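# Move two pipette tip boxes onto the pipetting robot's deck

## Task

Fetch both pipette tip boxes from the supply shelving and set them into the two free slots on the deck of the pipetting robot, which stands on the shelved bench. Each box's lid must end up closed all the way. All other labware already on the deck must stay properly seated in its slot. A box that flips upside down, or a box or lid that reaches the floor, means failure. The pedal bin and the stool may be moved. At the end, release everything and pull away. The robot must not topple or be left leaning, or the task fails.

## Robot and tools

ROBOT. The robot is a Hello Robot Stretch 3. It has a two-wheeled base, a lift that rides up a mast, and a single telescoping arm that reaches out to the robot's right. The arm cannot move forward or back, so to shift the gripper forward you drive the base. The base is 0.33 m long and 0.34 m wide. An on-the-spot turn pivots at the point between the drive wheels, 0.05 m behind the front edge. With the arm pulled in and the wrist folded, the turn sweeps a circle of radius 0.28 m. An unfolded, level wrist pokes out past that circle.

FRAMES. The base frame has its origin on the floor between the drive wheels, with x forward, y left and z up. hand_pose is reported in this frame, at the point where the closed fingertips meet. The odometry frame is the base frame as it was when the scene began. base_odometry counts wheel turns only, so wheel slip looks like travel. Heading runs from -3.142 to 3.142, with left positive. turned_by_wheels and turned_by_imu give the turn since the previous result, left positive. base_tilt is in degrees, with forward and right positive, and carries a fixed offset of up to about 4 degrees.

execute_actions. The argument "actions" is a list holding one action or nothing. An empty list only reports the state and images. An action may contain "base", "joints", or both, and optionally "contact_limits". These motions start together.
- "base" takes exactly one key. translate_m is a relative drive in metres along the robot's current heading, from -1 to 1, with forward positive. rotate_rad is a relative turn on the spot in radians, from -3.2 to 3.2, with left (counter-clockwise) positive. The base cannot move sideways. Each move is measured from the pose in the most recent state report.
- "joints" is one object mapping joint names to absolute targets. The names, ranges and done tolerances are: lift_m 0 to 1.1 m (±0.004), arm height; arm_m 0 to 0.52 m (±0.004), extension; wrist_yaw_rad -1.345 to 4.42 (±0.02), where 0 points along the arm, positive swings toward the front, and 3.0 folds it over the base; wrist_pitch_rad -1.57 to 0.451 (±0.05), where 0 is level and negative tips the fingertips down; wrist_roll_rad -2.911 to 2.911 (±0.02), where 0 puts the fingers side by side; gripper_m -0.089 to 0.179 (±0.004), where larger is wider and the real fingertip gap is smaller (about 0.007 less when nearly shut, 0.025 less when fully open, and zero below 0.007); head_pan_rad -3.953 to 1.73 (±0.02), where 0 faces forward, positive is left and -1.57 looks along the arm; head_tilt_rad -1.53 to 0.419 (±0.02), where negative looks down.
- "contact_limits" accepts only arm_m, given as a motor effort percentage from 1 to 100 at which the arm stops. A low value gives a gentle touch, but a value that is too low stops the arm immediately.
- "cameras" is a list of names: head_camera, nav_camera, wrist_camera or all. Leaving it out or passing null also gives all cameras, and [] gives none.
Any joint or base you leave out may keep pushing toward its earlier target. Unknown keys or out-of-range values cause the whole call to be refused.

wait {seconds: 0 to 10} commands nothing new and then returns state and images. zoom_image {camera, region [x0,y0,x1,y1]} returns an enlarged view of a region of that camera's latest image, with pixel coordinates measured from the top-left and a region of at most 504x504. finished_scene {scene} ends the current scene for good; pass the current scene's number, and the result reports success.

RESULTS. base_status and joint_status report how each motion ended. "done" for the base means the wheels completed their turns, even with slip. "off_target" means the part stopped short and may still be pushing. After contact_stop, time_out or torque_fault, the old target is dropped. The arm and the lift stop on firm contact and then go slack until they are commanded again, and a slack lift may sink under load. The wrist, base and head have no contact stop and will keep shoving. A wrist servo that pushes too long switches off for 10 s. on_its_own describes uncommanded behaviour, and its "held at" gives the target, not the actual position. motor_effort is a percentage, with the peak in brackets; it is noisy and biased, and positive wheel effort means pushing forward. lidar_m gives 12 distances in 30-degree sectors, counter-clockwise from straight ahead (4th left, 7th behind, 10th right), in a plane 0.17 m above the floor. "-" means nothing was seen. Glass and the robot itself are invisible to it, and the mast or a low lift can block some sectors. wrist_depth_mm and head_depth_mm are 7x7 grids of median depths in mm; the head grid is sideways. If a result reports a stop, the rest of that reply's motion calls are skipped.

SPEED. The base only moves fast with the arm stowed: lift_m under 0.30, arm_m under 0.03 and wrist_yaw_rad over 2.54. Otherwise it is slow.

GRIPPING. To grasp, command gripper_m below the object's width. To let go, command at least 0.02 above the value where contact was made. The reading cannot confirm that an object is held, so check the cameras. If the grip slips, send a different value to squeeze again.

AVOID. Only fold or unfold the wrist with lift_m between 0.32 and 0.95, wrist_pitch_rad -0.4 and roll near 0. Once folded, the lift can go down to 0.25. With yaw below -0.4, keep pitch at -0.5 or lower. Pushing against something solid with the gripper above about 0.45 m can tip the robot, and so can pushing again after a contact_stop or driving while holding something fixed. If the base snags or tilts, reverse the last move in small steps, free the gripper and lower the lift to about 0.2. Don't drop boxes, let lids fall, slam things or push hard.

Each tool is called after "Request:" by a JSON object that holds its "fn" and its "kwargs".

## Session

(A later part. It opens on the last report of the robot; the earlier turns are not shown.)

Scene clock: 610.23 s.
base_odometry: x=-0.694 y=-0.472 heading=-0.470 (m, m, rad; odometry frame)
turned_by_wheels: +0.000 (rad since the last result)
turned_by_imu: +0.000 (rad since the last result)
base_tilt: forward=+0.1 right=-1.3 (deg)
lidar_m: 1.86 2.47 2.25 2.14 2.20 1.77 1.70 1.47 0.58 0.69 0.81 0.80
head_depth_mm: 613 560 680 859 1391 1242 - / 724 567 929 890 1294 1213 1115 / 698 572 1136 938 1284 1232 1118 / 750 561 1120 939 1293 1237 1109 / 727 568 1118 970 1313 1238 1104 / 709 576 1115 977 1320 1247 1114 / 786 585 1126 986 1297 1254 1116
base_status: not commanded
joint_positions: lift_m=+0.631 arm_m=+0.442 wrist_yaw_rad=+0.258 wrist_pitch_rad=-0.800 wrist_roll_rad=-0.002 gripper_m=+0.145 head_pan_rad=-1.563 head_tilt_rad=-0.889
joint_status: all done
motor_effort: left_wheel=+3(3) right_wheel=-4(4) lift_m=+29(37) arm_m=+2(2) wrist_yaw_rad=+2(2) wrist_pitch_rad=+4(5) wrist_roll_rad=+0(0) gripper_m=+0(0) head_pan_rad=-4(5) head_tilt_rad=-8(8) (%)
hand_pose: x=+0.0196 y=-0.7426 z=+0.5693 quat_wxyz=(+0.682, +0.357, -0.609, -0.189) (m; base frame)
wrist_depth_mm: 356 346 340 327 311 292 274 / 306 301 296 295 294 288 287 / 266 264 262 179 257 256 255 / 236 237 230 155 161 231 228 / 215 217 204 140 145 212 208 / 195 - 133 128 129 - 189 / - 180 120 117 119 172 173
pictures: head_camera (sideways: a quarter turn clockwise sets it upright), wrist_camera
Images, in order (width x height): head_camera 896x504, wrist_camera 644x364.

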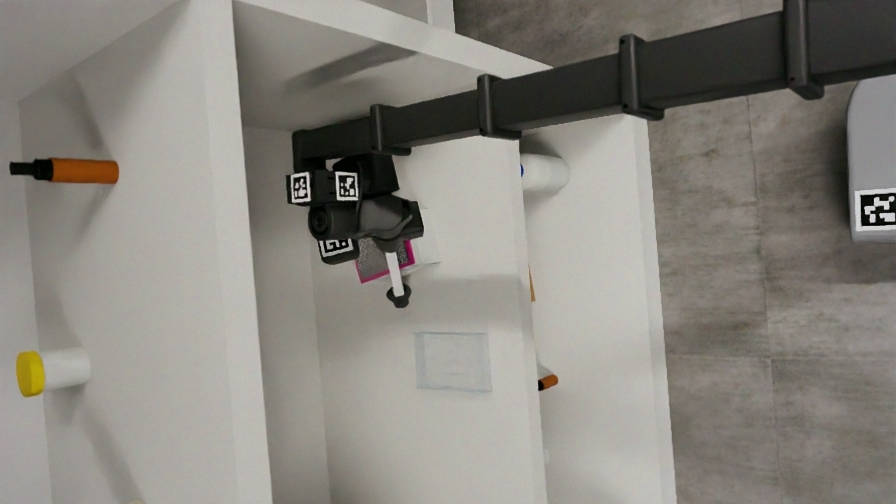

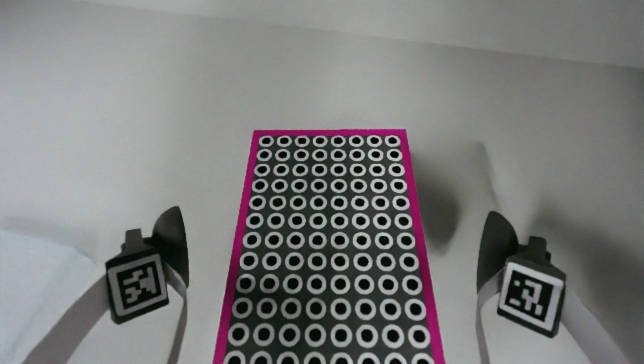

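Request:
{"fn": "execute_actions", "kwargs": {"actions": [{"joints":{"gripper_m":0.035}}], "cameras": ["wrist_camera"]}}

Request:
{"fn": "execute_actions", "kwargs": {"actions": [{"joints":{"lift_m":0.665}}], "cameras": ["wrist_camera"]}}

Request:
{"fn": "execute_actions", "kwargs": {"actions": [{"joints":{"arm_m":0.0,"wrist_yaw_rad":0}}], "cameras": []}}

Request:
{"fn": "execute_actions", "kwargs": {"actions": [{"base":{"rotate_rad":0.617}}], "cameras": []}}

Request:
{"fn": "execute_actions", "kwargs": {"actions": [{"base":{"translate_m":1.0},"joints":{"lift_m":1.075,"head_tilt_rad":-0.65}}], "cameras": []}}

Request:
{"fn": "execute_actions", "kwargs": {"actions": [{"base":{"translate_m":0.674}}], "cameras": []}}

Request:
{"fn": "execute_actions", "kwargs": {"actions": [{"base":{"rotate_rad":0.978}}], "cameras": ["wrist_camera"]}}

Request:
{"fn": "execute_actions", "kwargs": {"actions": [{"joints":{"arm_m":0.1}}], "cameras": ["head_camera","wrist_camera"]}}

Scene clock: 625.50 s.
base_odometry: x=-0.694 y=-0.472 heading=-0.470 (m, m, rad; odometry frame)
turned_by_wheels: +0.000 (rad since the last result)
turned_by_imu: -0.001 (rad since the last result)
base_tilt: forward=-0.1 right=-1.3 (deg)
lidar_m: 1.86 2.47 2.25 2.14 2.20 1.77 1.70 1.48 0.58 0.69 0.81 0.80
head_depth_mm: 611 560 679 857 1384 1239 - / 723 568 933 888 1288 1208 1112 / 698 574 1130 939 1295 1225 1121 / 747 562 1125 945 1302 1249 1111 / 727 569 1130 971 1312 1240 1104 / 709 577 1115 983 1313 1250 1110 / 785 582 1121 993 1308 1256 1121
base_status: not commanded
joint_positions: lift_m=+0.631 arm_m=+0.442 wrist_yaw_rad=+0.259 wrist_pitch_rad=-0.800 wrist_roll_rad=-0.002 gripper_m=+0.036 head_pan_rad=-1.563 head_tilt_rad=-0.889
joint_status: all done
motor_effort: left_wheel=+4(4) right_wheel=-5(5) lift_m=+29(30) arm_m=+1(1) wrist_yaw_rad=+1(3) wrist_pitch_rad=+5(5) wrist_roll_rad=+1(1) gripper_m=-20(98) head_pan_rad=-5(5) head_tilt_rad=-7(7) (%)
hand_pose: x=+0.0197 y=-0.7426 z=+0.5693 quat_wxyz=(+0.682, +0.357, -0.609, -0.189) (m; base frame)
wrist_depth_mm: 351 349 338 330 311 292 274 / 302 300 298 295 292 287 287 / 267 265 263 261 259 255 255 / 238 237 228 155 162 230 228 / 214 214 145 140 140 209 207 / 195 195 128 128 128 194 189 / 179 178 122 117 119 173 174
pictures: wrist_camera
Images, in order (width x height): wrist_camera 644x364.

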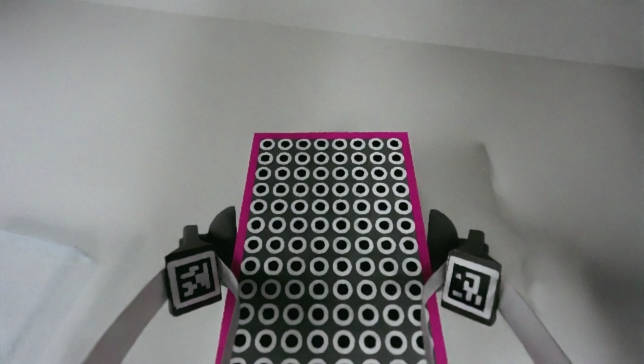

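Scene clock: 626.60 s.
base_odometry: x=-0.694 y=-0.472 heading=-0.470 (m, m, rad; odometry frame)
turned_by_wheels: +0.000 (rad since the last result)
turned_by_imu: +0.000 (rad since the last result)
base_tilt: forward=+0.0 right=-1.3 (deg)
lidar_m: 1.86 2.47 2.25 2.14 2.20 1.77 1.70 1.47 0.58 0.69 0.81 0.80
head_depth_mm: 611 558 681 859 1408 - - / 723 568 910 - 1287 1225 1114 / 701 571 - 955 1290 1228 1117 / 748 560 1127 937 1304 1246 1111 / 728 569 1124 969 1321 1239 1110 / 710 575 1109 980 1323 1249 1115 / 786 584 1118 992 1302 1252 1117
base_status: not commanded
joint_positions: lift_m=+0.665 arm_m=+0.442 wrist_yaw_rad=+0.259 wrist_pitch_rad=-0.806 wrist_roll_rad=-0.002 gripper_m=+0.036 head_pan_rad=-1.563 head_tilt_rad=-0.889
joint_status: all done
motor_effort: left_wheel=+4(4) right_wheel=-5(5) lift_m=+44(47) arm_m=+1(1) wrist_yaw_rad=+1(1) wrist_pitch_rad=+7(7) wrist_roll_rad=+1(0) gripper_m=-20(20) head_pan_rad=-4(5) head_tilt_rad=-7(8) (%)
hand_pose: x=+0.0194 y=-0.7415 z=+0.6019 quat_wxyz=(+0.682, +0.359, -0.608, -0.191) (m; base frame)
wrist_depth_mm: 394 386 364 334 313 293 277 / 351 351 346 343 339 325 309 / 313 309 307 301 300 296 298 / 279 274 268 154 160 267 266 / 250 249 144 140 142 242 240 / 227 228 129 128 128 225 220 / 210 210 124 118 119 204 204
pictures: wrist_camera
Images, in order (width x height): wrist_camera 644x364.

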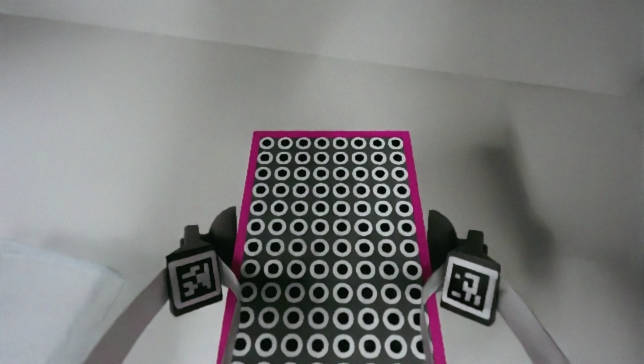

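Scene clock: 631.03 s.
base_odometry: x=-0.694 y=-0.472 heading=-0.470 (m, m, rad; odometry frame)
turned_by_wheels: +0.000 (rad since the last result)
turned_by_imu: -0.001 (rad since the last result)
base_tilt: forward=+0.0 right=-1.3 (deg)
lidar_m: 1.87 2.47 2.25 2.14 2.20 1.77 1.70 1.47 0.58 0.69 0.81 0.80
head_depth_mm: 613 561 678 856 1378 1266 - / 722 568 992 929 1243 1269 - / 700 572 1116 956 1276 - - / 746 561 1120 963 1311 1207 1113 / 726 569 1118 976 1318 1245 1109 / 709 576 1124 982 1327 1260 1114 / 784 582 1127 983 1299 1252 1117
base_status: not commanded
joint_positions: lift_m=+0.665 arm_m=+0.003 wrist_yaw_rad=+0.002 wrist_pitch_rad=-0.807 wrist_roll_rad=-0.002 gripper_m=+0.036 head_pan_rad=-1.563 head_tilt_rad=-0.889
joint_status: all done
joint sent to its limit — the command would take arm_m past its lower limit, so that joint was sent only as far as its limit.
motor_effort: left_wheel=+4(4) right_wheel=-5(5) lift_m=+43(43) arm_m=-4(6) wrist_yaw_rad=-2(3) wrist_pitch_rad=+8(8) wrist_roll_rad=+1(1) gripper_m=-19(20) head_pan_rad=-4(4) head_tilt_rad=-8(8) (%)
hand_pose: x=-0.0213 y=-0.3081 z=+0.6018 quat_wxyz=(+0.651, +0.279, -0.649, -0.277) (m; base frame)
wrist_depth_mm: 414 403 397 396 390 372 767 / 361 362 360 365 363 353 945 / 773 926 920 907 670 486 - / 772 836 789 154 159 867 888 / 735 736 144 140 141 835 806 / 752 766 128 129 128 766 738 / 699 708 124 119 120 677 690
pictures: none
No camera images: the call's "cameras" was empty. Leave "cameras" out to get every camera's image.

Scene clock: 632.97 s.
base_odometry: x=-0.694 y=-0.472 heading=+0.147 (m, m, rad; odometry frame)
turned_by_wheels: +0.617 (rad since the last result)
turned_by_imu: +0.607 (rad since the last result)
base_tilt: forward=+0.0 right=-1.3 (deg)
lidar_m: 2.50 2.20 2.14 2.25 1.73 1.70 1.35 0.58 0.68 0.81 0.80 1.86
head_depth_mm: 684 546 1079 940 1236 1184 - / 644 572 1130 948 1288 1219 - / 736 617 1145 978 1331 - - / 719 1020 1152 1033 1365 1201 1113 / 759 903 1059 1209 1393 1246 1105 / 708 801 980 1643 1432 1246 1109 / 681 1600 1913 1682 1448 1257 1125
base_status: done
joint_positions: lift_m=+0.665 arm_m=+0.003 wrist_yaw_rad=+0.002 wrist_pitch_rad=-0.807 wrist_roll_rad=-0.002 gripper_m=+0.036 head_pan_rad=-1.563 head_tilt_rad=-0.889
joint_status: not commanded
motor_effort: left_wheel=-3(8) right_wheel=+4(9) lift_m=+43(43) arm_m=-4(4) wrist_yaw_rad=-2(2) wrist_pitch_rad=+8(8) wrist_roll_rad=+0(1) gripper_m=-19(19) head_pan_rad=-5(4) head_tilt_rad=-8(8) (%)
hand_pose: x=-0.0213 y=-0.3081 z=+0.6018 quat_wxyz=(+0.651, +0.279, -0.649, -0.277) (m; base frame)
wrist_depth_mm: - - 604 415 394 394 387 / - - 716 984 391 342 338 / - - 852 921 894 856 313 / 932 941 892 153 159 799 791 / 843 828 145 139 141 733 619 / 756 770 129 128 128 685 668 / 696 708 124 118 120 675 599
pictures: none
No camera images: the call's "cameras" was empty. Leave "cameras" out to get every camera's image.

Scene clock: 644.03 s.
base_odometry: x=+0.295 y=-0.326 heading=+0.147 (m, m, rad; odometry frame)
turned_by_wheels: +0.000 (rad since the last result)
turned_by_imu: +0.000 (rad since the last result)
base_tilt: forward=+0.0 right=-1.3 (deg)
lidar_m: 1.28 2.26 1.61 1.69 2.40 2.52 1.52 1.10 1.09 1.64 1.05 1.67
head_depth_mm: 1255 - - - - - 1158 / 1331 - - - - - 1165 / 1417 - - - - 1280 1172 / 1524 1766 2013 2049 1549 1317 1173 / 1640 1856 2181 2137 1691 1389 1185 / 1761 1992 2360 2169 1702 1417 1192 / 1866 2030 2200 2191 1710 1408 1200
base_status: done
joint_positions: lift_m=+1.075 arm_m=+0.003 wrist_yaw_rad=+0.002 wrist_pitch_rad=-0.807 wrist_roll_rad=-0.002 gripper_m=+0.036 head_pan_rad=-1.563 head_tilt_rad=-0.656
joint_status: all done
motor_effort: left_wheel=-4(6) right_wheel=+4(9) lift_m=+43(45) arm_m=-4(4) wrist_yaw_rad=-2(2) wrist_pitch_rad=+8(8) wrist_roll_rad=+1(0) gripper_m=-20(20) head_pan_rad=-4(5) head_tilt_rad=+4(26) (%)
hand_pose: x=-0.0213 y=-0.3081 z=+1.0118 quat_wxyz=(+0.651, +0.279, -0.649, -0.277) (m; base frame)
wrist_depth_mm: - - - - - - - / - - - - - - - / - - - - - - - / - - - 154 159 - - / - - 144 140 140 - - / - - 129 128 128 - - / - - 123 118 120 - -
pictures: none
No camera images: the call's "cameras" was empty. Leave "cameras" out to get every camera's image.

Scene clock: 651.83 s.
base_odometry: x=+0.962 y=-0.227 heading=+0.146 (m, m, rad; odometry frame)
turned_by_wheels: +0.000 (rad since the last result)
turned_by_imu: +0.000 (rad since the last result)
base_tilt: forward=+0.0 right=-1.3 (deg)
lidar_m: 0.80 0.88 1.85 1.40 1.86 3.07 2.18 1.63 1.91 0.78 1.13 0.62
head_depth_mm: 1553 - - - - - 1153 / 1644 - - - - - 1164 / 1742 - - - - 1281 1170 / 1819 2048 1476 912 1168 1330 1180 / 1663 1822 855 1901 1684 1398 1184 / 1473 1576 873 681 1696 1396 1189 / 1315 1401 883 643 1562 1405 1202
base_status: done
joint_positions: lift_m=+1.075 arm_m=+0.003 wrist_yaw_rad=+0.002 wrist_pitch_rad=-0.807 wrist_roll_rad=-0.002 gripper_m=+0.036 head_pan_rad=-1.563 head_tilt_rad=-0.656
joint_status: not commanded
motor_effort: left_wheel=-4(6) right_wheel=+4(8) lift_m=+44(44) arm_m=-4(4) wrist_yaw_rad=-2(1) wrist_pitch_rad=+8(8) wrist_roll_rad=+1(0) gripper_m=-20(20) head_pan_rad=-4(5) head_tilt_rad=+3(4) (%)
hand_pose: x=-0.0213 y=-0.3081 z=+1.0118 quat_wxyz=(+0.651, +0.279, -0.649, -0.277) (m; base frame)
wrist_depth_mm: 462 462 455 - - - - / 403 399 494 - - - - / 353 365 - 781 - - - / 327 - - 152 159 - - / - - 144 140 141 - - / - - 129 128 128 - - / - - 124 119 120 - -
pictures: none
No camera images: the call's "cameras" was empty. Leave "cameras" out to get every camera's image.

Scene clock: 654.33 s.
base_odometry: x=+0.962 y=-0.227 heading=+1.124 (m, m, rad; odometry frame)
turned_by_wheels: +0.978 (rad since the last result)
turned_by_imu: +0.963 (rad since the last result)
base_tilt: forward=+0.0 right=-1.3 (deg)
lidar_m: 1.84 1.40 1.72 3.07 2.17 1.63 1.92 0.78 1.15 0.90 0.62 0.88
head_depth_mm: 462 - - - - - 1154 / 770 - - - - - 1171 / 994 - - - - 1286 1174 / 1003 1122 876 582 541 1320 1180 / 1004 1116 858 608 985 1326 1179 / 1021 1114 726 589 909 1396 1191 / 1009 1111 711 597 920 1349 1195
base_status: done
joint_positions: lift_m=+1.075 arm_m=+0.003 wrist_yaw_rad=+0.002 wrist_pitch_rad=-0.807 wrist_roll_rad=-0.002 gripper_m=+0.036 head_pan_rad=-1.563 head_tilt_rad=-0.655
joint_status: not commanded
motor_effort: left_wheel=-3(10) right_wheel=+4(9) lift_m=+43(43) arm_m=-4(4) wrist_yaw_rad=-2(2) wrist_pitch_rad=+8(8) wrist_roll_rad=+0(1) gripper_m=-19(19) head_pan_rad=-4(5) head_tilt_rad=+3(4) (%)
hand_pose: x=-0.0213 y=-0.3081 z=+1.0118 quat_wxyz=(+0.651, +0.279, -0.649, -0.277) (m; base frame)
wrist_depth_mm: 368 401 415 438 427 422 433 / 339 358 364 372 381 381 380 / 341 338 339 326 341 339 338 / 340 335 323 154 159 328 326 / - - 144 140 141 - - / - - 129 129 129 - 778 / - - 124 118 120 - -
pictures: wrist_camera
Images, in order (width x height): wrist_camera 644x364.

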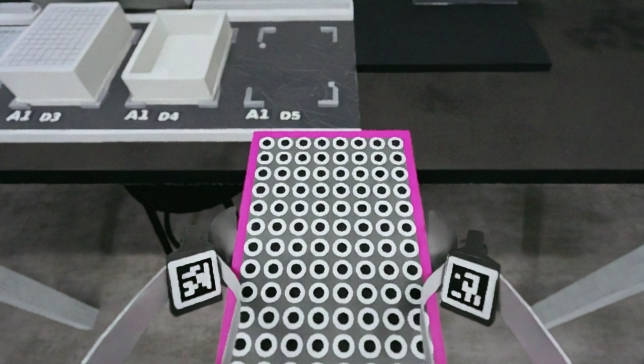

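Scene clock: 656.27 s.
base_odometry: x=+0.962 y=-0.227 heading=+1.124 (m, m, rad; odometry frame)
turned_by_wheels: +0.000 (rad since the last result)
turned_by_imu: +0.000 (rad since the last result)
base_tilt: forward=+0.0 right=-1.3 (deg)
lidar_m: 1.85 1.40 1.72 3.07 2.17 1.63 1.92 0.78 1.15 0.90 0.62 0.88
head_depth_mm: - - - 600 1542 1346 1164 / - - - 587 1571 1365 1169 / - - - - 1540 1387 1169 / 988 1127 842 412 1533 1381 1186 / 1003 1124 857 606 959 1327 1182 / 1011 1121 729 587 914 1391 1181 / 1007 1112 709 597 917 1340 1204
base_status: not commanded
joint_positions: lift_m=+1.075 arm_m=+0.100 wrist_yaw_rad=+0.001 wrist_pitch_rad=-0.807 wrist_roll_rad=-0.002 gripper_m=+0.036 head_pan_rad=-1.563 head_tilt_rad=-0.655
joint_status: all done
motor_effort: left_wheel=-3(3) right_wheel=+4(4) lift_m=+44(43) arm_m=+2(1) wrist_yaw_rad=-2(2) wrist_pitch_rad=+7(8) wrist_roll_rad=+1(1) gripper_m=-19(19) head_pan_rad=-5(5) head_tilt_rad=+4(3) (%)
hand_pose: x=-0.0214 y=-0.4045 z=+1.0118 quat_wxyz=(+0.651, +0.278, -0.649, -0.277) (m; base frame)
wrist_depth_mm: 361 365 446 454 399 376 434 / 325 354 362 372 370 366 380 / 304 319 325 325 334 332 331 / 297 291 286 154 159 304 301 / 282 279 144 140 141 274 273 / - - 129 129 128 264 - / - - 124 119 120 - 800
pictures: head_camera (sideways: a quarter turn clockwise sets it upright), wrist_camera
Images, in order (width x height): head_camera 896x504, wrist_camera 644x364.

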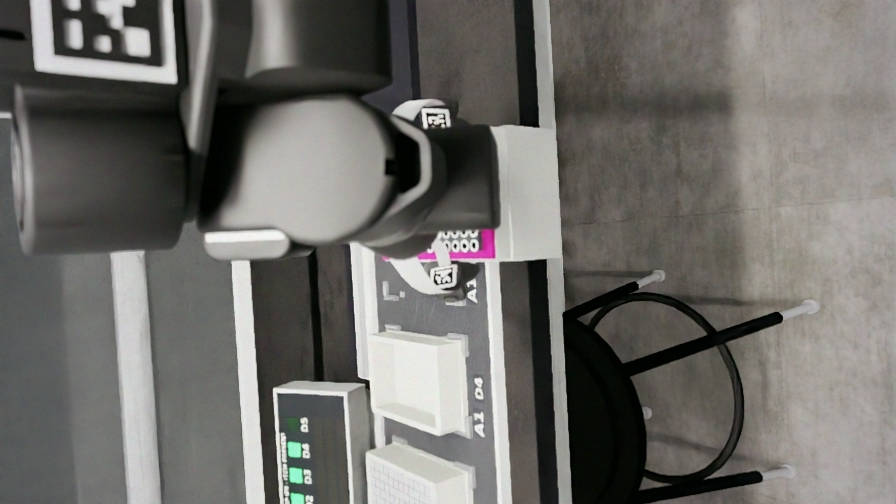

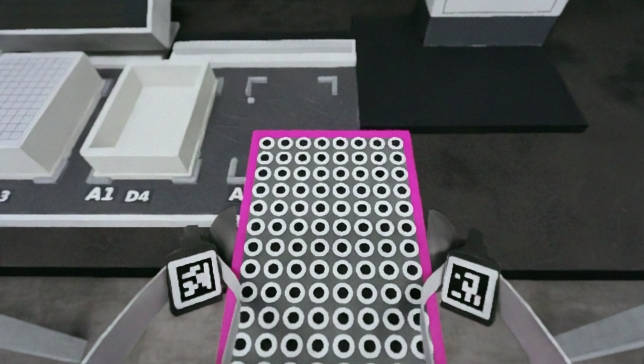

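Request:
{"fn": "execute_actions", "kwargs": {"actions": [{"base":{"translate_m":0.039},"joints":{"arm_m":0.28}}], "cameras": []}}

Request:
{"fn": "execute_actions", "kwargs": {"actions": [{"joints":{"lift_m":1.035}}], "cameras": ["head_camera","wrist_camera"]}}

Request:
{"fn": "zoom_image", "kwargs": {"camera": "head_camera", "region": [310,120,510,330]}}

Scene clock: 668.27 s.
base_odometry: x=+0.979 y=-0.192 heading=+1.124 (m, m, rad; odometry frame)
turned_by_wheels: +0.000 (rad since the last result)
turned_by_imu: -0.001 (rad since the last result)
base_tilt: forward=+0.0 right=-1.3 (deg)
lidar_m: 1.80 1.37 1.67 3.07 2.21 1.66 1.95 0.81 1.15 0.61 0.78 0.85
head_depth_mm: 572 631 704 601 1548 1353 1154 / - 703 729 607 1544 1369 1163 / - - 541 574 1561 1373 1170 / 1008 1115 540 582 1275 1382 1179 / 1002 1115 817 586 938 1342 1181 / 1015 1112 714 602 909 1410 1188 / 1006 1105 711 577 920 1349 1196
base_status: done
joint_positions: lift_m=+1.075 arm_m=+0.280 wrist_yaw_rad=+0.001 wrist_pitch_rad=-0.807 wrist_roll_rad=-0.002 gripper_m=+0.036 head_pan_rad=-1.563 head_tilt_rad=-0.655
joint_status: all done
motor_effort: left_wheel=-3(5) right_wheel=+4(10) lift_m=+43(43) arm_m=+2(2) wrist_yaw_rad=-1(2) wrist_pitch_rad=+8(8) wrist_roll_rad=+1(1) gripper_m=-20(20) head_pan_rad=-4(4) head_tilt_rad=+3(4) (%)
hand_pose: x=-0.0214 y=-0.5845 z=+1.0117 quat_wxyz=(+0.651, +0.278, -0.649, -0.277) (m; base frame)
wrist_depth_mm: 260 267 435 432 424 419 195 / 256 265 392 388 385 283 221 / 258 265 349 346 326 285 259 / 286 285 284 153 159 290 290 / 260 253 144 140 141 265 261 / 239 238 129 128 128 244 237 / 215 217 124 118 120 228 229
pictures: none
No camera images: the call's "cameras" was empty. Leave "cameras" out to get every camera's image.

Scene clock: 669.43 s.
base_odometry: x=+0.979 y=-0.192 heading=+1.124 (m, m, rad; odometry frame)
turned_by_wheels: +0.000 (rad since the last result)
turned_by_imu: +0.000 (rad since the last result)
base_tilt: forward=+0.0 right=-1.3 (deg)
lidar_m: 1.80 1.37 1.67 3.07 2.20 1.67 1.95 0.81 1.15 0.61 0.78 0.85
head_depth_mm: 540 648 704 602 1559 1361 1165 / 980 - 725 609 1549 1365 1166 / 988 - - 564 1541 1381 1167 / 1008 1122 872 574 1279 1381 1177 / 1001 1117 821 585 942 1350 1187 / 1009 1111 713 604 909 1396 1192 / 1011 1108 711 577 917 1352 1199
base_status: not commanded
joint_positions: lift_m=+1.035 arm_m=+0.280 wrist_yaw_rad=+0.001 wrist_pitch_rad=-0.807 wrist_roll_rad=-0.002 gripper_m=+0.036 head_pan_rad=-1.563 head_tilt_rad=-0.655
joint_status: all done
motor_effort: left_wheel=-3(3) right_wheel=+4(4) lift_m=+31(38) arm_m=+2(2) wrist_yaw_rad=-1(1) wrist_pitch_rad=+8(8) wrist_roll_rad=+1(0) gripper_m=-19(19) head_pan_rad=-5(4) head_tilt_rad=+3(3) (%)
hand_pose: x=-0.0214 y=-0.5845 z=+0.9722 quat_wxyz=(+0.651, +0.278, -0.649, -0.277) (m; base frame)
wrist_depth_mm: 224 365 380 383 372 361 194 / 224 315 331 329 324 283 221 / 222 253 267 266 265 265 258 / 250 248 241 153 160 242 241 / 204 218 144 140 140 221 217 / 195 201 129 128 128 203 200 / 185 175 123 119 121 195 195
pictures: head_camera (sideways: a quarter turn clockwise sets it upright), wrist_camera
Images, in order (width x height): head_camera 896x504, wrist_camera 644x364.

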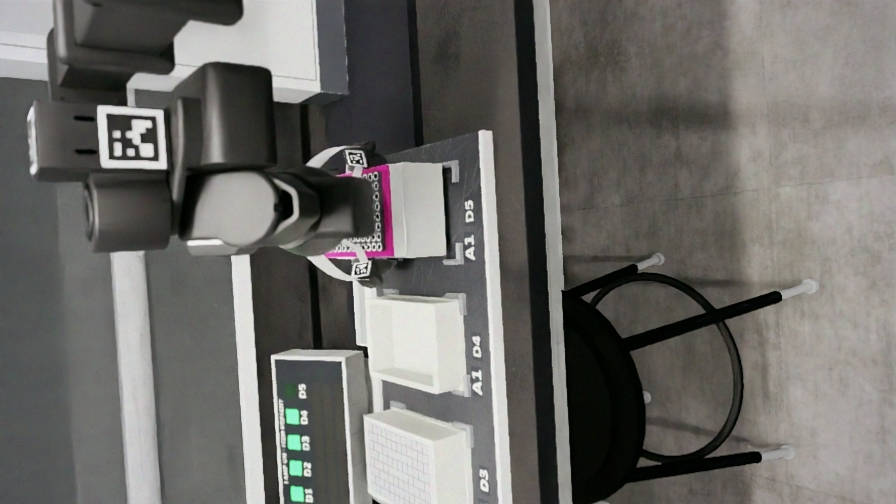

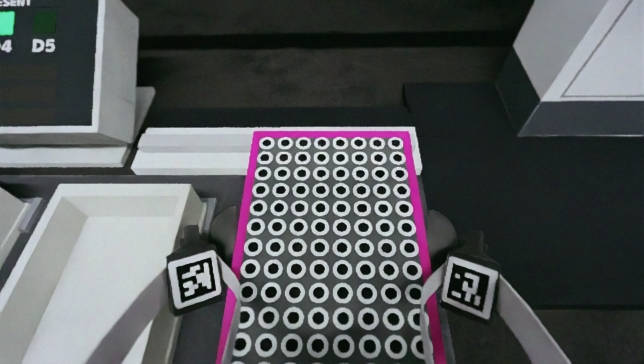

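Region (310, 120, 510, 330) of head_camera's 896x504 image, scaled by 2.400, with more detail than that image has; it fills the left 480 columns of this view, and the rest is white.

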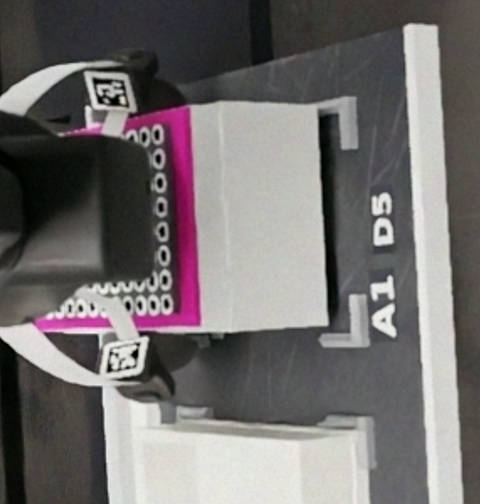

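Request:
{"fn": "execute_actions", "kwargs": {"actions": [{"base":{"translate_m":0.002},"joints":{"arm_m":0.272}}], "cameras": []}}

Request:
{"fn": "execute_actions", "kwargs": {"actions": [{"joints":{"lift_m":1.025}}], "cameras": ["head_camera"]}}

Request:
{"fn": "zoom_image", "kwargs": {"camera": "head_camera", "region": [310,120,510,330]}}

Scene clock: 683.03 s.
base_odometry: x=+0.979 y=-0.190 heading=+1.124 (m, m, rad; odometry frame)
turned_by_wheels: +0.000 (rad since the last result)
turned_by_imu: -0.001 (rad since the last result)
base_tilt: forward=+0.0 right=-1.3 (deg)
lidar_m: 1.80 1.37 1.66 3.07 2.21 1.67 1.96 0.82 1.15 0.61 0.78 0.85
head_depth_mm: 537 645 704 601 1539 1355 1144 / 995 - 727 608 1553 1374 1171 / 994 - - 557 1557 1373 1176 / 1000 1117 899 567 1283 1391 1176 / 1004 1125 819 586 931 1368 1188 / 1011 1118 714 596 908 1413 1191 / 1013 1110 710 579 925 1359 1197
base_status: done
joint_positions: lift_m=+1.035 arm_m=+0.272 wrist_yaw_rad=+0.001 wrist_pitch_rad=-0.807 wrist_roll_rad=-0.002 gripper_m=+0.036 head_pan_rad=-1.563 head_tilt_rad=-0.655
joint_status: all done
motor_effort: left_wheel=-3(5) right_wheel=+4(10) lift_m=+31(30) arm_m=-4(2) wrist_yaw_rad=-1(1) wrist_pitch_rad=+7(8) wrist_roll_rad=+1(1) gripper_m=-19(19) head_pan_rad=-5(4) head_tilt_rad=+3(3) (%)
hand_pose: x=-0.0214 y=-0.5771 z=+0.9722 quat_wxyz=(+0.651, +0.278, -0.649, -0.277) (m; base frame)
wrist_depth_mm: 229 264 381 375 369 360 203 / 227 261 334 329 317 290 229 / 240 260 256 255 266 262 261 / 249 226 237 154 159 242 239 / 210 219 144 140 141 222 219 / 199 200 129 128 129 204 204 / 186 172 123 119 120 194 195
pictures: none
No camera images: the call's "cameras" was empty. Leave "cameras" out to get every camera's image.

Scene clock: 683.77 s.
base_odometry: x=+0.979 y=-0.190 heading=+1.124 (m, m, rad; odometry frame)
turned_by_wheels: +0.000 (rad since the last result)
turned_by_imu: +0.000 (rad since the last result)
base_tilt: forward=+0.0 right=-1.3 (deg)
lidar_m: 1.80 1.37 1.67 3.07 2.21 1.67 1.96 0.81 1.15 0.61 0.78 0.85
head_depth_mm: 544 - 704 603 1553 1349 1148 / 998 - 727 609 1565 1376 1162 / 1007 - - 563 1549 1378 1168 / 1010 1116 891 566 1287 1381 1185 / 1002 1113 818 584 930 1374 1179 / 1010 1110 715 595 911 1406 1194 / 1013 1106 709 576 924 1341 1199
base_status: not commanded
joint_positions: lift_m=+1.025 arm_m=+0.272 wrist_yaw_rad=+0.001 wrist_pitch_rad=-0.805 wrist_roll_rad=-0.002 gripper_m=+0.036 head_pan_rad=-1.563 head_tilt_rad=-0.655
joint_status: all done
motor_effort: left_wheel=-2(3) right_wheel=+0(3) lift_m=+25(31) arm_m=-3(4) wrist_yaw_rad=-2(2) wrist_pitch_rad=+7(8) wrist_roll_rad=+1(1) gripper_m=-19(20) head_pan_rad=-4(5) head_tilt_rad=+3(3) (%)
hand_pose: x=-0.0213 y=-0.5774 z=+0.9627 quat_wxyz=(+0.652, +0.278, -0.649, -0.276) (m; base frame)
wrist_depth_mm: 224 261 365 369 360 347 204 / 218 296 317 315 303 278 227 / 269 253 250 243 249 259 249 / 215 214 224 154 159 233 230 / 202 208 143 139 139 211 210 / 190 192 130 128 128 197 196 / 177 170 123 119 120 187 186
pictures: head_camera (sideways: a quarter turn clockwise sets it upright)
Images, in order (width x height): head_camera 896x504.

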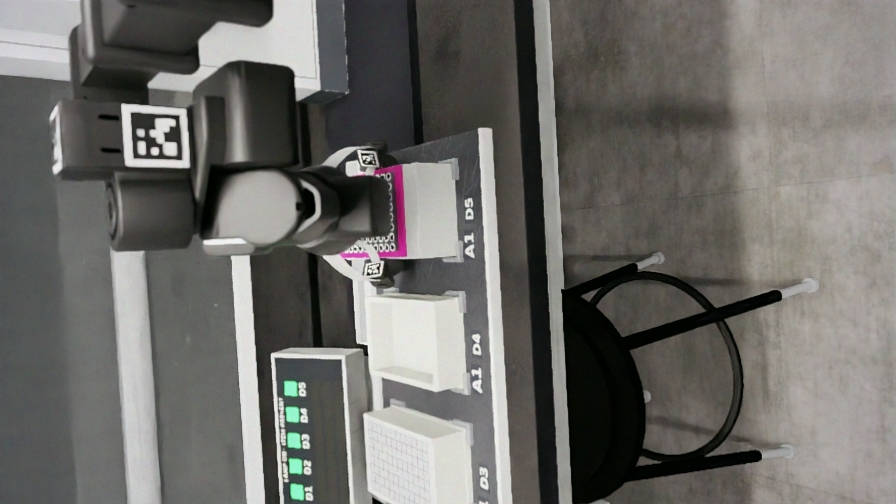

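Region (310, 120, 510, 330) of head_camera's 896x504 image, scaled by 2.400, with more detail than that image has; it fills the left 480 columns of this view, and the rest is white.

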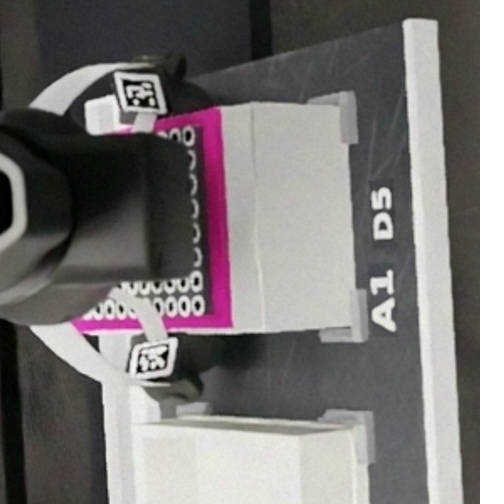

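Request:
{"fn": "execute_actions", "kwargs": {"actions": [{"joints":{"gripper_m":0.118}}], "cameras": []}}

Request:
{"fn": "execute_actions", "kwargs": {"actions": [{"joints":{"lift_m":1.07}}], "cameras": []}}

Request:
{"fn": "execute_actions", "kwargs": {"actions": [{"joints":{"arm_m":0.0,"gripper_m":0.145}}], "cameras": ["wrist_camera"]}}

Request:
{"fn": "execute_actions", "kwargs": {"actions": [{"base":{"rotate_rad":-0.872}}], "cameras": []}}

Request:
{"fn": "execute_actions", "kwargs": {"actions": [{"base":{"translate_m":-0.525},"joints":{"head_tilt_rad":-0.9}}], "cameras": []}}

Request:
{"fn": "execute_actions", "kwargs": {"actions": [{"base":{"translate_m":-1.0},"joints":{"lift_m":0.66}}], "cameras": []}}

Request:
{"fn": "execute_actions", "kwargs": {"actions": [{"base":{"rotate_rad":-0.718}}], "cameras": []}}

Request:
{"fn": "execute_actions", "kwargs": {"actions": [{"joints":{"arm_m":0.34},"contact_limits":{"arm_m":10}}], "cameras": ["head_camera","wrist_camera"]}}

Scene clock: 698.80 s.
base_odometry: x=+0.979 y=-0.190 heading=+1.124 (m, m, rad; odometry frame)
turned_by_wheels: +0.000 (rad since the last result)
turned_by_imu: -0.001 (rad since the last result)
base_tilt: forward=+0.0 right=-1.3 (deg)
lidar_m: 1.80 1.37 1.66 3.07 2.22 1.67 1.95 0.82 1.15 0.61 0.78 0.85
head_depth_mm: 542 - 702 601 1538 1354 1153 / 1000 - 728 608 1558 1364 1161 / 1009 - - 563 1554 1375 1179 / 1007 1123 896 568 1282 1379 1177 / 1004 1117 837 585 931 1363 1190 / 1006 1113 714 594 911 1397 1191 / 1009 1108 708 575 921 1352 1201
base_status: not commanded
joint_positions: lift_m=+1.025 arm_m=+0.272 wrist_yaw_rad=+0.001 wrist_pitch_rad=-0.807 wrist_roll_rad=-0.002 gripper_m=+0.118 head_pan_rad=-1.563 head_tilt_rad=-0.655
joint_status: all done
motor_effort: left_wheel=-3(2) right_wheel=+3(2) lift_m=+29(29) arm_m=-2(2) wrist_yaw_rad=-2(2) wrist_pitch_rad=+8(8) wrist_roll_rad=+1(1) gripper_m=+1(87) head_pan_rad=-5(4) head_tilt_rad=+3(3) (%)
hand_pose: x=-0.0214 y=-0.5769 z=+0.9622 quat_wxyz=(+0.651, +0.279, -0.649, -0.277) (m; base frame)
wrist_depth_mm: 222 345 365 359 359 343 205 / 218 293 317 313 304 279 229 / 269 249 250 242 247 256 253 / 218 215 222 156 222 232 230 / 200 209 148 142 145 213 208 / 191 194 132 128 131 - 195 / 178 171 121 118 119 185 186
pictures: none
No camera images: the call's "cameras" was empty. Leave "cameras" out to get every camera's image.

Scene clock: 700.03 s.
base_odometry: x=+0.979 y=-0.190 heading=+1.124 (m, m, rad; odometry frame)
turned_by_wheels: +0.000 (rad since the last result)
turned_by_imu: +0.000 (rad since the last result)
base_tilt: forward=+0.0 right=-1.3 (deg)
lidar_m: 1.81 1.37 1.66 3.07 2.20 1.67 1.96 0.82 1.15 0.61 0.78 0.85
head_depth_mm: 579 642 704 603 1551 1361 1159 / - 700 729 609 1566 1365 1164 / - - 642 569 1566 1378 1175 / 994 1111 718 569 1285 1381 1183 / 1005 1122 837 585 928 1368 1185 / 1015 1115 714 595 907 1408 1191 / 1004 1104 712 578 924 1349 1201
base_status: not commanded
joint_positions: lift_m=+1.070 arm_m=+0.272 wrist_yaw_rad=+0.001 wrist_pitch_rad=-0.807 wrist_roll_rad=-0.002 gripper_m=+0.118 head_pan_rad=-1.563 head_tilt_rad=-0.655
joint_status: all done
motor_effort: left_wheel=-3(3) right_wheel=+3(2) lift_m=+42(44) arm_m=-2(2) wrist_yaw_rad=-2(1) wrist_pitch_rad=+8(8) wrist_roll_rad=+1(1) gripper_m=+0(0) head_pan_rad=-4(4) head_tilt_rad=+3(3) (%)
hand_pose: x=-0.0214 y=-0.5769 z=+1.0068 quat_wxyz=(+0.651, +0.279, -0.649, -0.277) (m; base frame)
wrist_depth_mm: 259 441 448 434 436 424 203 / 259 261 380 381 386 288 230 / 253 263 325 319 322 294 270 / 288 287 282 216 282 283 283 / 247 249 254 189 255 263 256 / 234 236 224 172 227 - 234 / 206 213 203 159 189 223 226
pictures: none
No camera images: the call's "cameras" was empty. Leave "cameras" out to get every camera's image.

Scene clock: 703.23 s.
base_odometry: x=+0.979 y=-0.190 heading=+1.124 (m, m, rad; odometry frame)
turned_by_wheels: +0.000 (rad since the last result)
turned_by_imu: +0.000 (rad since the last result)
base_tilt: forward=+0.0 right=-1.3 (deg)
lidar_m: 1.80 1.36 1.66 3.08 2.21 1.67 1.95 0.81 1.15 0.61 0.78 0.85
head_depth_mm: 546 - - - - - 1147 / 994 - - - - - 1146 / 1007 - - - - - 1170 / 1001 1117 896 579 1274 1379 1186 / 1004 1115 821 586 943 1367 1188 / 1018 1113 714 595 909 1396 1192 / 1007 1111 710 579 920 1353 1199
base_status: not commanded
joint_positions: lift_m=+1.070 arm_m=+0.003 wrist_yaw_rad=+0.001 wrist_pitch_rad=-0.807 wrist_roll_rad=-0.002 gripper_m=+0.145 head_pan_rad=-1.563 head_tilt_rad=-0.655
joint_status: all done
joint sent to its limit — the command would take arm_m past its lower limit, so that joint was sent only as far as its limit.
motor_effort: left_wheel=-2(3) right_wheel=+2(3) lift_m=+42(42) arm_m=-4(8) wrist_yaw_rad=-2(2) wrist_pitch_rad=+8(8) wrist_roll_rad=+1(1) gripper_m=+0(84) head_pan_rad=-5(5) head_tilt_rad=+3(3) (%)
hand_pose: x=-0.0214 y=-0.3080 z=+1.0068 quat_wxyz=(+0.651, +0.279, -0.649, -0.277) (m; base frame)
wrist_depth_mm: 418 370 403 307 412 414 429 / 340 343 349 322 371 381 375 / 337 331 333 328 327 333 331 / 409 409 403 398 404 394 393 / - - - - - - - / - - - - - - 835 / - - - - - - -
pictures: wrist_camera
Images, in order (width x height): wrist_camera 644x364.

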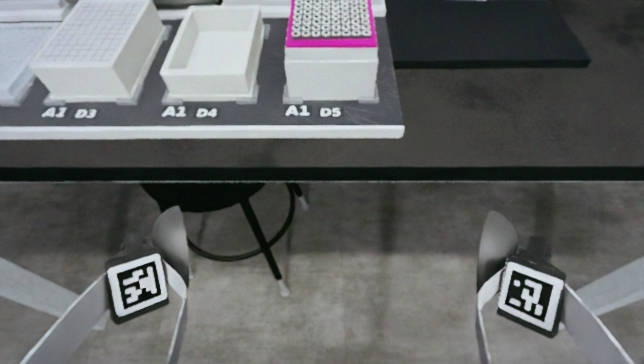

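Scene clock: 705.57 s.
base_odometry: x=+0.979 y=-0.190 heading=+0.252 (m, m, rad; odometry frame)
turned_by_wheels: -0.872 (rad since the last result)
turned_by_imu: -0.859 (rad since the last result)
base_tilt: forward=+0.0 right=-1.3 (deg)
lidar_m: 0.78 0.85 1.61 1.36 2.05 3.08 2.21 1.67 1.96 0.82 1.11 0.61
head_depth_mm: 1678 - - - - - 1160 / 1790 - - - - - 1152 / 1843 - - - - - 1169 / 1637 1769 895 1966 1630 1371 1177 / 1464 1604 859 707 1637 1397 1186 / 1323 1407 874 638 1648 1407 1186 / 1192 1219 887 641 613 1412 1199
base_status: done
joint_positions: lift_m=+1.070 arm_m=+0.003 wrist_yaw_rad=+0.001 wrist_pitch_rad=-0.807 wrist_roll_rad=-0.002 gripper_m=+0.145 head_pan_rad=-1.563 head_tilt_rad=-0.655
joint_status: not commanded
motor_effort: left_wheel=+4(10) right_wheel=-5(10) lift_m=+42(42) arm_m=-4(4) wrist_yaw_rad=-2(2) wrist_pitch_rad=+8(8) wrist_roll_rad=+1(0) gripper_m=+1(0) head_pan_rad=-5(5) head_tilt_rad=+3(3) (%)
hand_pose: x=-0.0214 y=-0.3080 z=+1.0068 quat_wxyz=(+0.651, +0.279, -0.649, -0.277) (m; base frame)
wrist_depth_mm: 418 451 445 471 - - - / 385 389 400 - - - - / 347 351 - - - - - / 316 - - - - - - / 383 - - - - - - / - - - - - - - / - - - - - - -
pictures: none
No camera images: the call's "cameras" was empty. Leave "cameras" out to get every camera's image.

Scene clock: 711.77 s.
base_odometry: x=+0.471 y=-0.321 heading=+0.252 (m, m, rad; odometry frame)
turned_by_wheels: +0.000 (rad since the last result)
turned_by_imu: -0.002 (rad since the last result)
base_tilt: forward=+0.0 right=-1.3 (deg)
lidar_m: 1.10 2.15 1.55 1.68 2.69 2.68 1.69 1.20 1.63 1.79 0.93 1.36
head_depth_mm: - - - - 1370 1207 1086 / - - - - 1351 1228 1105 / - - - - 1370 1231 1120 / 1880 - 2008 1616 1415 1245 1114 / 1986 2286 2000 1622 1424 1244 1105 / 1849 2063 2027 1688 1427 1256 1114 / 1676 1817 1964 1578 1444 1256 1114
base_status: done
joint_positions: lift_m=+1.070 arm_m=+0.003 wrist_yaw_rad=+0.001 wrist_pitch_rad=-0.807 wrist_roll_rad=-0.002 gripper_m=+0.145 head_pan_rad=-1.563 head_tilt_rad=-0.889
joint_status: all done
motor_effort: left_wheel=+4(5) right_wheel=-5(10) lift_m=+42(42) arm_m=-4(4) wrist_yaw_rad=-2(2) wrist_pitch_rad=+8(8) wrist_roll_rad=+1(0) gripper_m=+1(0) head_pan_rad=-5(4) head_tilt_rad=-8(33) (%)
hand_pose: x=-0.0214 y=-0.3080 z=+1.0068 quat_wxyz=(+0.651, +0.279, -0.649, -0.277) (m; base frame)
wrist_depth_mm: 579 - - - - - - / - - - - - - - / - - - - - - - / - - - - - - - / - - - - - - - / - - - - - - - / - - - - - - -
pictures: none
No camera images: the call's "cameras" was empty. Leave "cameras" out to get every camera's image.

Scene clock: 722.97 s.
base_odometry: x=-0.497 y=-0.571 heading=+0.252 (m, m, rad; odometry frame)
turned_by_wheels: +0.000 (rad since the last result)
turned_by_imu: -0.003 (rad since the last result)
base_tilt: forward=+0.0 right=-1.3 (deg)
lidar_m: 2.32 2.17 2.15 2.36 1.92 2.10 0.70 0.75 0.93 0.65 1.71 1.64
head_depth_mm: 657 562 1095 944 1225 1184 - / 664 592 1049 951 1310 - - / 586 621 836 973 1313 - - / 1091 1276 1568 1614 1384 1214 1108 / 1225 1469 1803 1661 1421 1244 1109 / 1340 1637 1915 1672 1434 1252 1112 / 1472 1837 2029 1688 1440 1269 1117
base_status: done
joint_positions: lift_m=+0.660 arm_m=+0.003 wrist_yaw_rad=+0.001 wrist_pitch_rad=-0.807 wrist_roll_rad=-0.002 gripper_m=+0.145 head_pan_rad=-1.563 head_tilt_rad=-0.889
joint_status: all done
motor_effort: left_wheel=+4(5) right_wheel=-4(10) lift_m=+29(37) arm_m=-4(4) wrist_yaw_rad=-2(1) wrist_pitch_rad=+8(8) wrist_roll_rad=+0(0) gripper_m=+0(0) head_pan_rad=-5(4) head_tilt_rad=-8(8) (%)
hand_pose: x=-0.0214 y=-0.3081 z=+0.5972 quat_wxyz=(+0.651, +0.279, -0.649, -0.277) (m; base frame)
wrist_depth_mm: - - - 468 394 383 376 / - - - 563 613 338 328 / - - - 945 847 854 309 / 889 909 901 834 794 804 754 / 818 824 835 796 746 737 706 / 754 - 755 740 715 - 670 / 700 699 684 671 680 652 618
pictures: none
No camera images: the call's "cameras" was empty. Leave "cameras" out to get every camera's image.

Scene clock: 725.03 s.
base_odometry: x=-0.497 y=-0.571 heading=-0.465 (m, m, rad; odometry frame)
turned_by_wheels: -0.718 (rad since the last result)
turned_by_imu: -0.707 (rad since the last result)
base_tilt: forward=+0.0 right=-1.3 (deg)
lidar_m: 1.64 2.29 2.34 2.15 2.21 2.00 1.92 1.46 0.70 0.97 0.65 1.38
head_depth_mm: 717 563 1120 942 1254 1261 - / 729 567 1101 948 1290 - - / 702 555 1117 958 1289 - - / 752 562 1118 961 1301 1217 1105 / 597 568 1108 975 1312 1237 1110 / 776 574 1109 984 1273 1245 1112 / 786 584 1090 968 1037 1258 1114
base_status: done
joint_positions: lift_m=+0.660 arm_m=+0.003 wrist_yaw_rad=+0.001 wrist_pitch_rad=-0.807 wrist_roll_rad=-0.002 gripper_m=+0.145 head_pan_rad=-1.563 head_tilt_rad=-0.889
joint_status: not commanded
motor_effort: left_wheel=+4(10) right_wheel=-5(9) lift_m=+29(29) arm_m=-4(4) wrist_yaw_rad=-2(2) wrist_pitch_rad=+8(8) wrist_roll_rad=+0(0) gripper_m=+0(0) head_pan_rad=-5(4) head_tilt_rad=-8(8) (%)
hand_pose: x=-0.0214 y=-0.3081 z=+0.5972 quat_wxyz=(+0.651, +0.279, -0.649, -0.277) (m; base frame)
wrist_depth_mm: 401 401 391 387 389 385 381 / 356 354 351 357 355 350 349 / 501 735 893 890 886 716 523 / 525 727 834 812 791 747 547 / 833 690 727 749 712 719 776 / 750 - 750 736 740 - 730 / 697 691 681 694 688 665 669
pictures: none
No camera images: the call's "cameras" was empty. Leave "cameras" out to get every camera's image.

Scene clock: 728.73 s.
base_odometry: x=-0.497 y=-0.571 heading=-0.465 (m, m, rad; odometry frame)
turned_by_wheels: +0.000 (rad since the last result)
turned_by_imu: +0.000 (rad since the last result)
base_tilt: forward=+0.0 right=-1.3 (deg)
lidar_m: 1.65 2.30 2.34 2.15 2.21 2.00 1.92 1.45 0.70 0.97 0.65 1.37
head_depth_mm: 714 560 1108 946 1274 - - / 722 569 1134 949 1284 1206 1104 / 698 554 1129 915 1293 1234 1115 / 749 561 1113 948 1302 1239 1109 / 598 570 1107 974 1310 1242 1107 / 774 575 1114 979 1278 1244 1108 / 783 583 1090 968 1042 1260 1118
base_status: not commanded
joint_positions: lift_m=+0.660 arm_m=+0.340 wrist_yaw_rad=+0.001 wrist_pitch_rad=-0.807 wrist_roll_rad=-0.002 gripper_m=+0.145 head_pan_rad=-1.563 head_tilt_rad=-0.889
joint_status: all done
motor_effort: left_wheel=+4(4) right_wheel=-5(5) lift_m=+29(29) arm_m=+2(2) wrist_yaw_rad=-1(1) wrist_pitch_rad=+8(8) wrist_roll_rad=+0(1) gripper_m=+1(1) head_pan_rad=-4(5) head_tilt_rad=-8(8) (%)
contact_limits: arm_m 10 (drawing in: default 21, maximum 33; extending or still: default 26, maximum 43)
hand_pose: x=-0.0214 y=-0.6445 z=+0.5972 quat_wxyz=(+0.651, +0.278, -0.649, -0.277) (m; base frame)
wrist_depth_mm: 396 395 394 389 380 381 379 / 344 340 340 336 333 333 329 / 304 300 300 298 296 294 289 / 273 271 267 264 266 262 261 / 245 249 245 240 239 243 237 / 224 - 222 220 219 - 216 / 206 204 205 204 201 198 200
pictures: head_camera (sideways: a quarter turn clockwise sets it upright), wrist_camera
Images, in order (width x height): head_camera 896x504, wrist_camera 644x364.

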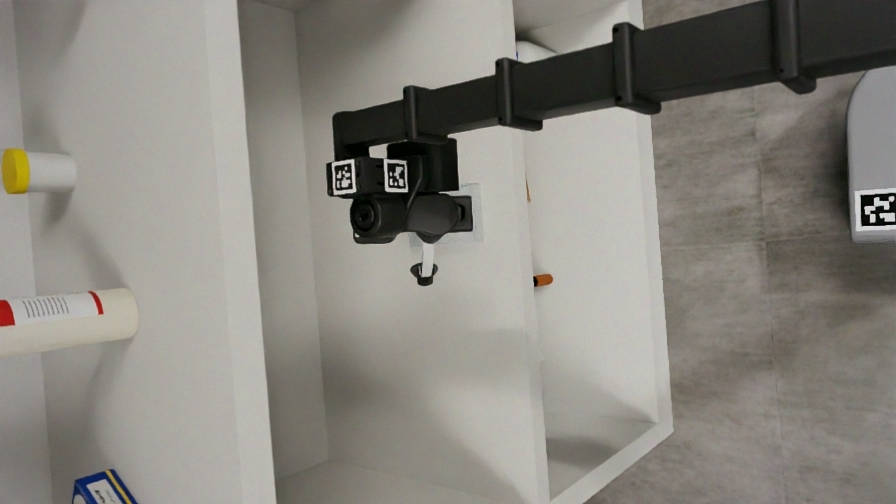

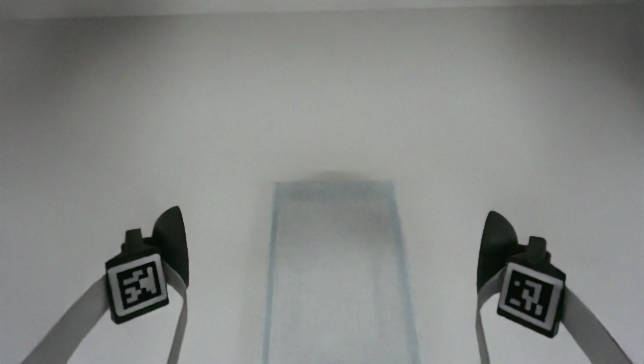

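Request:
{"fn": "execute_actions", "kwargs": {"actions": [{"base":{"translate_m":-0.004},"joints":{"lift_m":0.612}}], "cameras": []}}

Request:
{"fn": "execute_actions", "kwargs": {"actions": [{"joints":{"gripper_m":0.045}}], "cameras": ["wrist_camera"]}}

Request:
{"fn": "execute_actions", "kwargs": {"actions": [{"joints":{"lift_m":0.645}}], "cameras": ["wrist_camera"]}}

Scene clock: 737.23 s.
base_odometry: x=-0.501 y=-0.569 heading=-0.465 (m, m, rad; odometry frame)
turned_by_wheels: +0.000 (rad since the last result)
turned_by_imu: +0.000 (rad since the last result)
base_tilt: forward=+0.0 right=-1.3 (deg)
lidar_m: 1.65 2.30 2.34 2.15 2.21 1.99 1.91 1.46 0.69 0.75 0.65 1.38
head_depth_mm: 714 562 1113 945 1253 1220 - / 725 568 1104 969 1269 1221 1110 / 689 554 1112 - 1289 1234 1122 / 747 561 1124 945 1299 1243 1115 / 597 566 1112 968 1304 1236 1107 / 773 574 1115 981 1275 1255 1121 / 781 583 1096 976 1055 1257 1120
base_status: done
joint_positions: lift_m=+0.612 arm_m=+0.340 wrist_yaw_rad=+0.001 wrist_pitch_rad=-0.807 wrist_roll_rad=-0.002 gripper_m=+0.145 head_pan_rad=-1.563 head_tilt_rad=-0.889
joint_status: all done
motor_effort: left_wheel=+4(5) right_wheel=-4(11) lift_m=+29(29) arm_m=+2(2) wrist_yaw_rad=-2(1) wrist_pitch_rad=+8(7) wrist_roll_rad=+1(1) gripper_m=+0(0) head_pan_rad=-4(4) head_tilt_rad=-7(8) (%)
hand_pose: x=-0.0214 y=-0.6446 z=+0.5492 quat_wxyz=(+0.651, +0.278, -0.649, -0.277) (m; base frame)
wrist_depth_mm: 311 310 308 303 303 299 298 / 272 270 264 265 261 259 257 / 240 236 235 234 232 229 227 / 212 211 210 210 207 208 203 / 192 194 190 190 189 190 186 / 175 - 173 173 171 - 170 / - 161 159 159 159 155 156
pictures: none
No camera images: the call's "cameras" was empty. Leave "cameras" out to get every camera's image.

Scene clock: 738.73 s.
base_odometry: x=-0.501 y=-0.569 heading=-0.465 (m, m, rad; odometry frame)
turned_by_wheels: +0.000 (rad since the last result)
turned_by_imu: +0.000 (rad since the last result)
base_tilt: forward=+0.0 right=-1.3 (deg)
lidar_m: 1.65 2.29 2.34 2.15 2.21 1.99 1.91 1.45 0.69 0.75 0.65 1.38
head_depth_mm: 714 559 1113 939 1255 1230 - / 725 566 1105 969 1263 1215 1112 / 692 555 1122 - 1293 1239 1127 / 748 561 1117 945 1306 1238 1120 / 595 567 1111 976 1310 1241 1108 / 773 574 1121 976 1283 1245 1115 / 781 583 1091 973 1046 1265 1113
base_status: not commanded
joint_positions: lift_m=+0.612 arm_m=+0.340 wrist_yaw_rad=+0.001 wrist_pitch_rad=-0.802 wrist_roll_rad=-0.002 gripper_m=+0.046 head_pan_rad=-1.563 head_tilt_rad=-0.889
joint_status: all done
motor_effort: left_wheel=+4(4) right_wheel=-5(5) lift_m=+29(29) arm_m=+2(2) wrist_yaw_rad=-1(2) wrist_pitch_rad=+5(8) wrist_roll_rad=+1(1) gripper_m=-16(95) head_pan_rad=-5(4) head_tilt_rad=-7(8) (%)
hand_pose: x=-0.0214 y=-0.6455 z=+0.5500 quat_wxyz=(+0.652, +0.277, -0.650, -0.276) (m; base frame)
wrist_depth_mm: 317 317 309 307 303 302 299 / 271 271 270 266 264 261 261 / 240 238 237 234 233 231 230 / 214 213 210 208 208 208 206 / 194 191 194 190 190 188 186 / 176 177 173 173 172 174 170 / 162 161 161 159 159 157 157
pictures: wrist_camera
Images, in order (width x height): wrist_camera 644x364.

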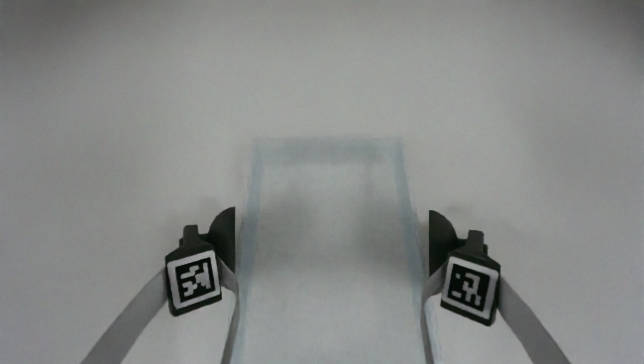

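Scene clock: 739.83 s.
base_odometry: x=-0.501 y=-0.569 heading=-0.465 (m, m, rad; odometry frame)
turned_by_wheels: +0.000 (rad since the last result)
turned_by_imu: +0.000 (rad since the last result)
base_tilt: forward=+0.0 right=-1.3 (deg)
lidar_m: 1.65 2.30 2.35 2.15 2.21 1.99 1.91 1.45 0.69 0.75 0.65 1.38
head_depth_mm: 712 560 1117 943 1263 1231 - / 724 569 1109 948 1289 1200 1112 / 690 555 1127 916 1298 1234 1117 / 746 561 1122 949 1309 1234 1109 / 594 569 1107 971 1303 1236 1111 / 771 576 1120 975 1295 1250 1116 / 783 583 1097 976 1052 1263 1123
base_status: not commanded
joint_positions: lift_m=+0.645 arm_m=+0.340 wrist_yaw_rad=+0.001 wrist_pitch_rad=-0.802 wrist_roll_rad=-0.002 gripper_m=+0.046 head_pan_rad=-1.563 head_tilt_rad=-0.889
joint_status: all done
motor_effort: left_wheel=+4(4) right_wheel=-5(4) lift_m=+42(44) arm_m=+1(2) wrist_yaw_rad=-1(1) wrist_pitch_rad=+5(5) wrist_roll_rad=+1(1) gripper_m=-17(16) head_pan_rad=-5(5) head_tilt_rad=-7(7) (%)
hand_pose: x=-0.0214 y=-0.6455 z=+0.5826 quat_wxyz=(+0.652, +0.277, -0.650, -0.276) (m; base frame)
wrist_depth_mm: 377 376 369 366 358 354 358 / 326 321 320 318 312 313 308 / 282 281 281 276 276 274 273 / 254 253 251 247 247 246 246 / 229 228 231 226 226 224 222 / 209 210 204 206 204 206 203 / 191 191 190 190 188 186 186
pictures: wrist_camera
Images, in order (width x height): wrist_camera 644x364.

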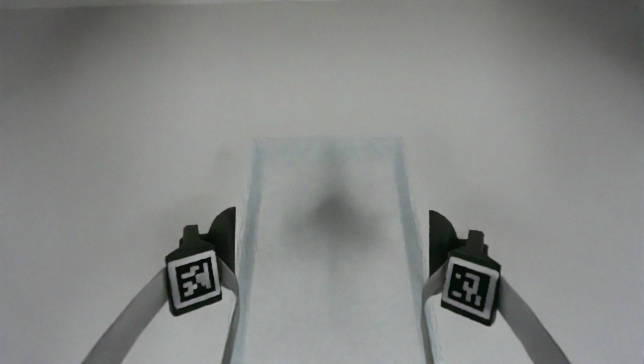

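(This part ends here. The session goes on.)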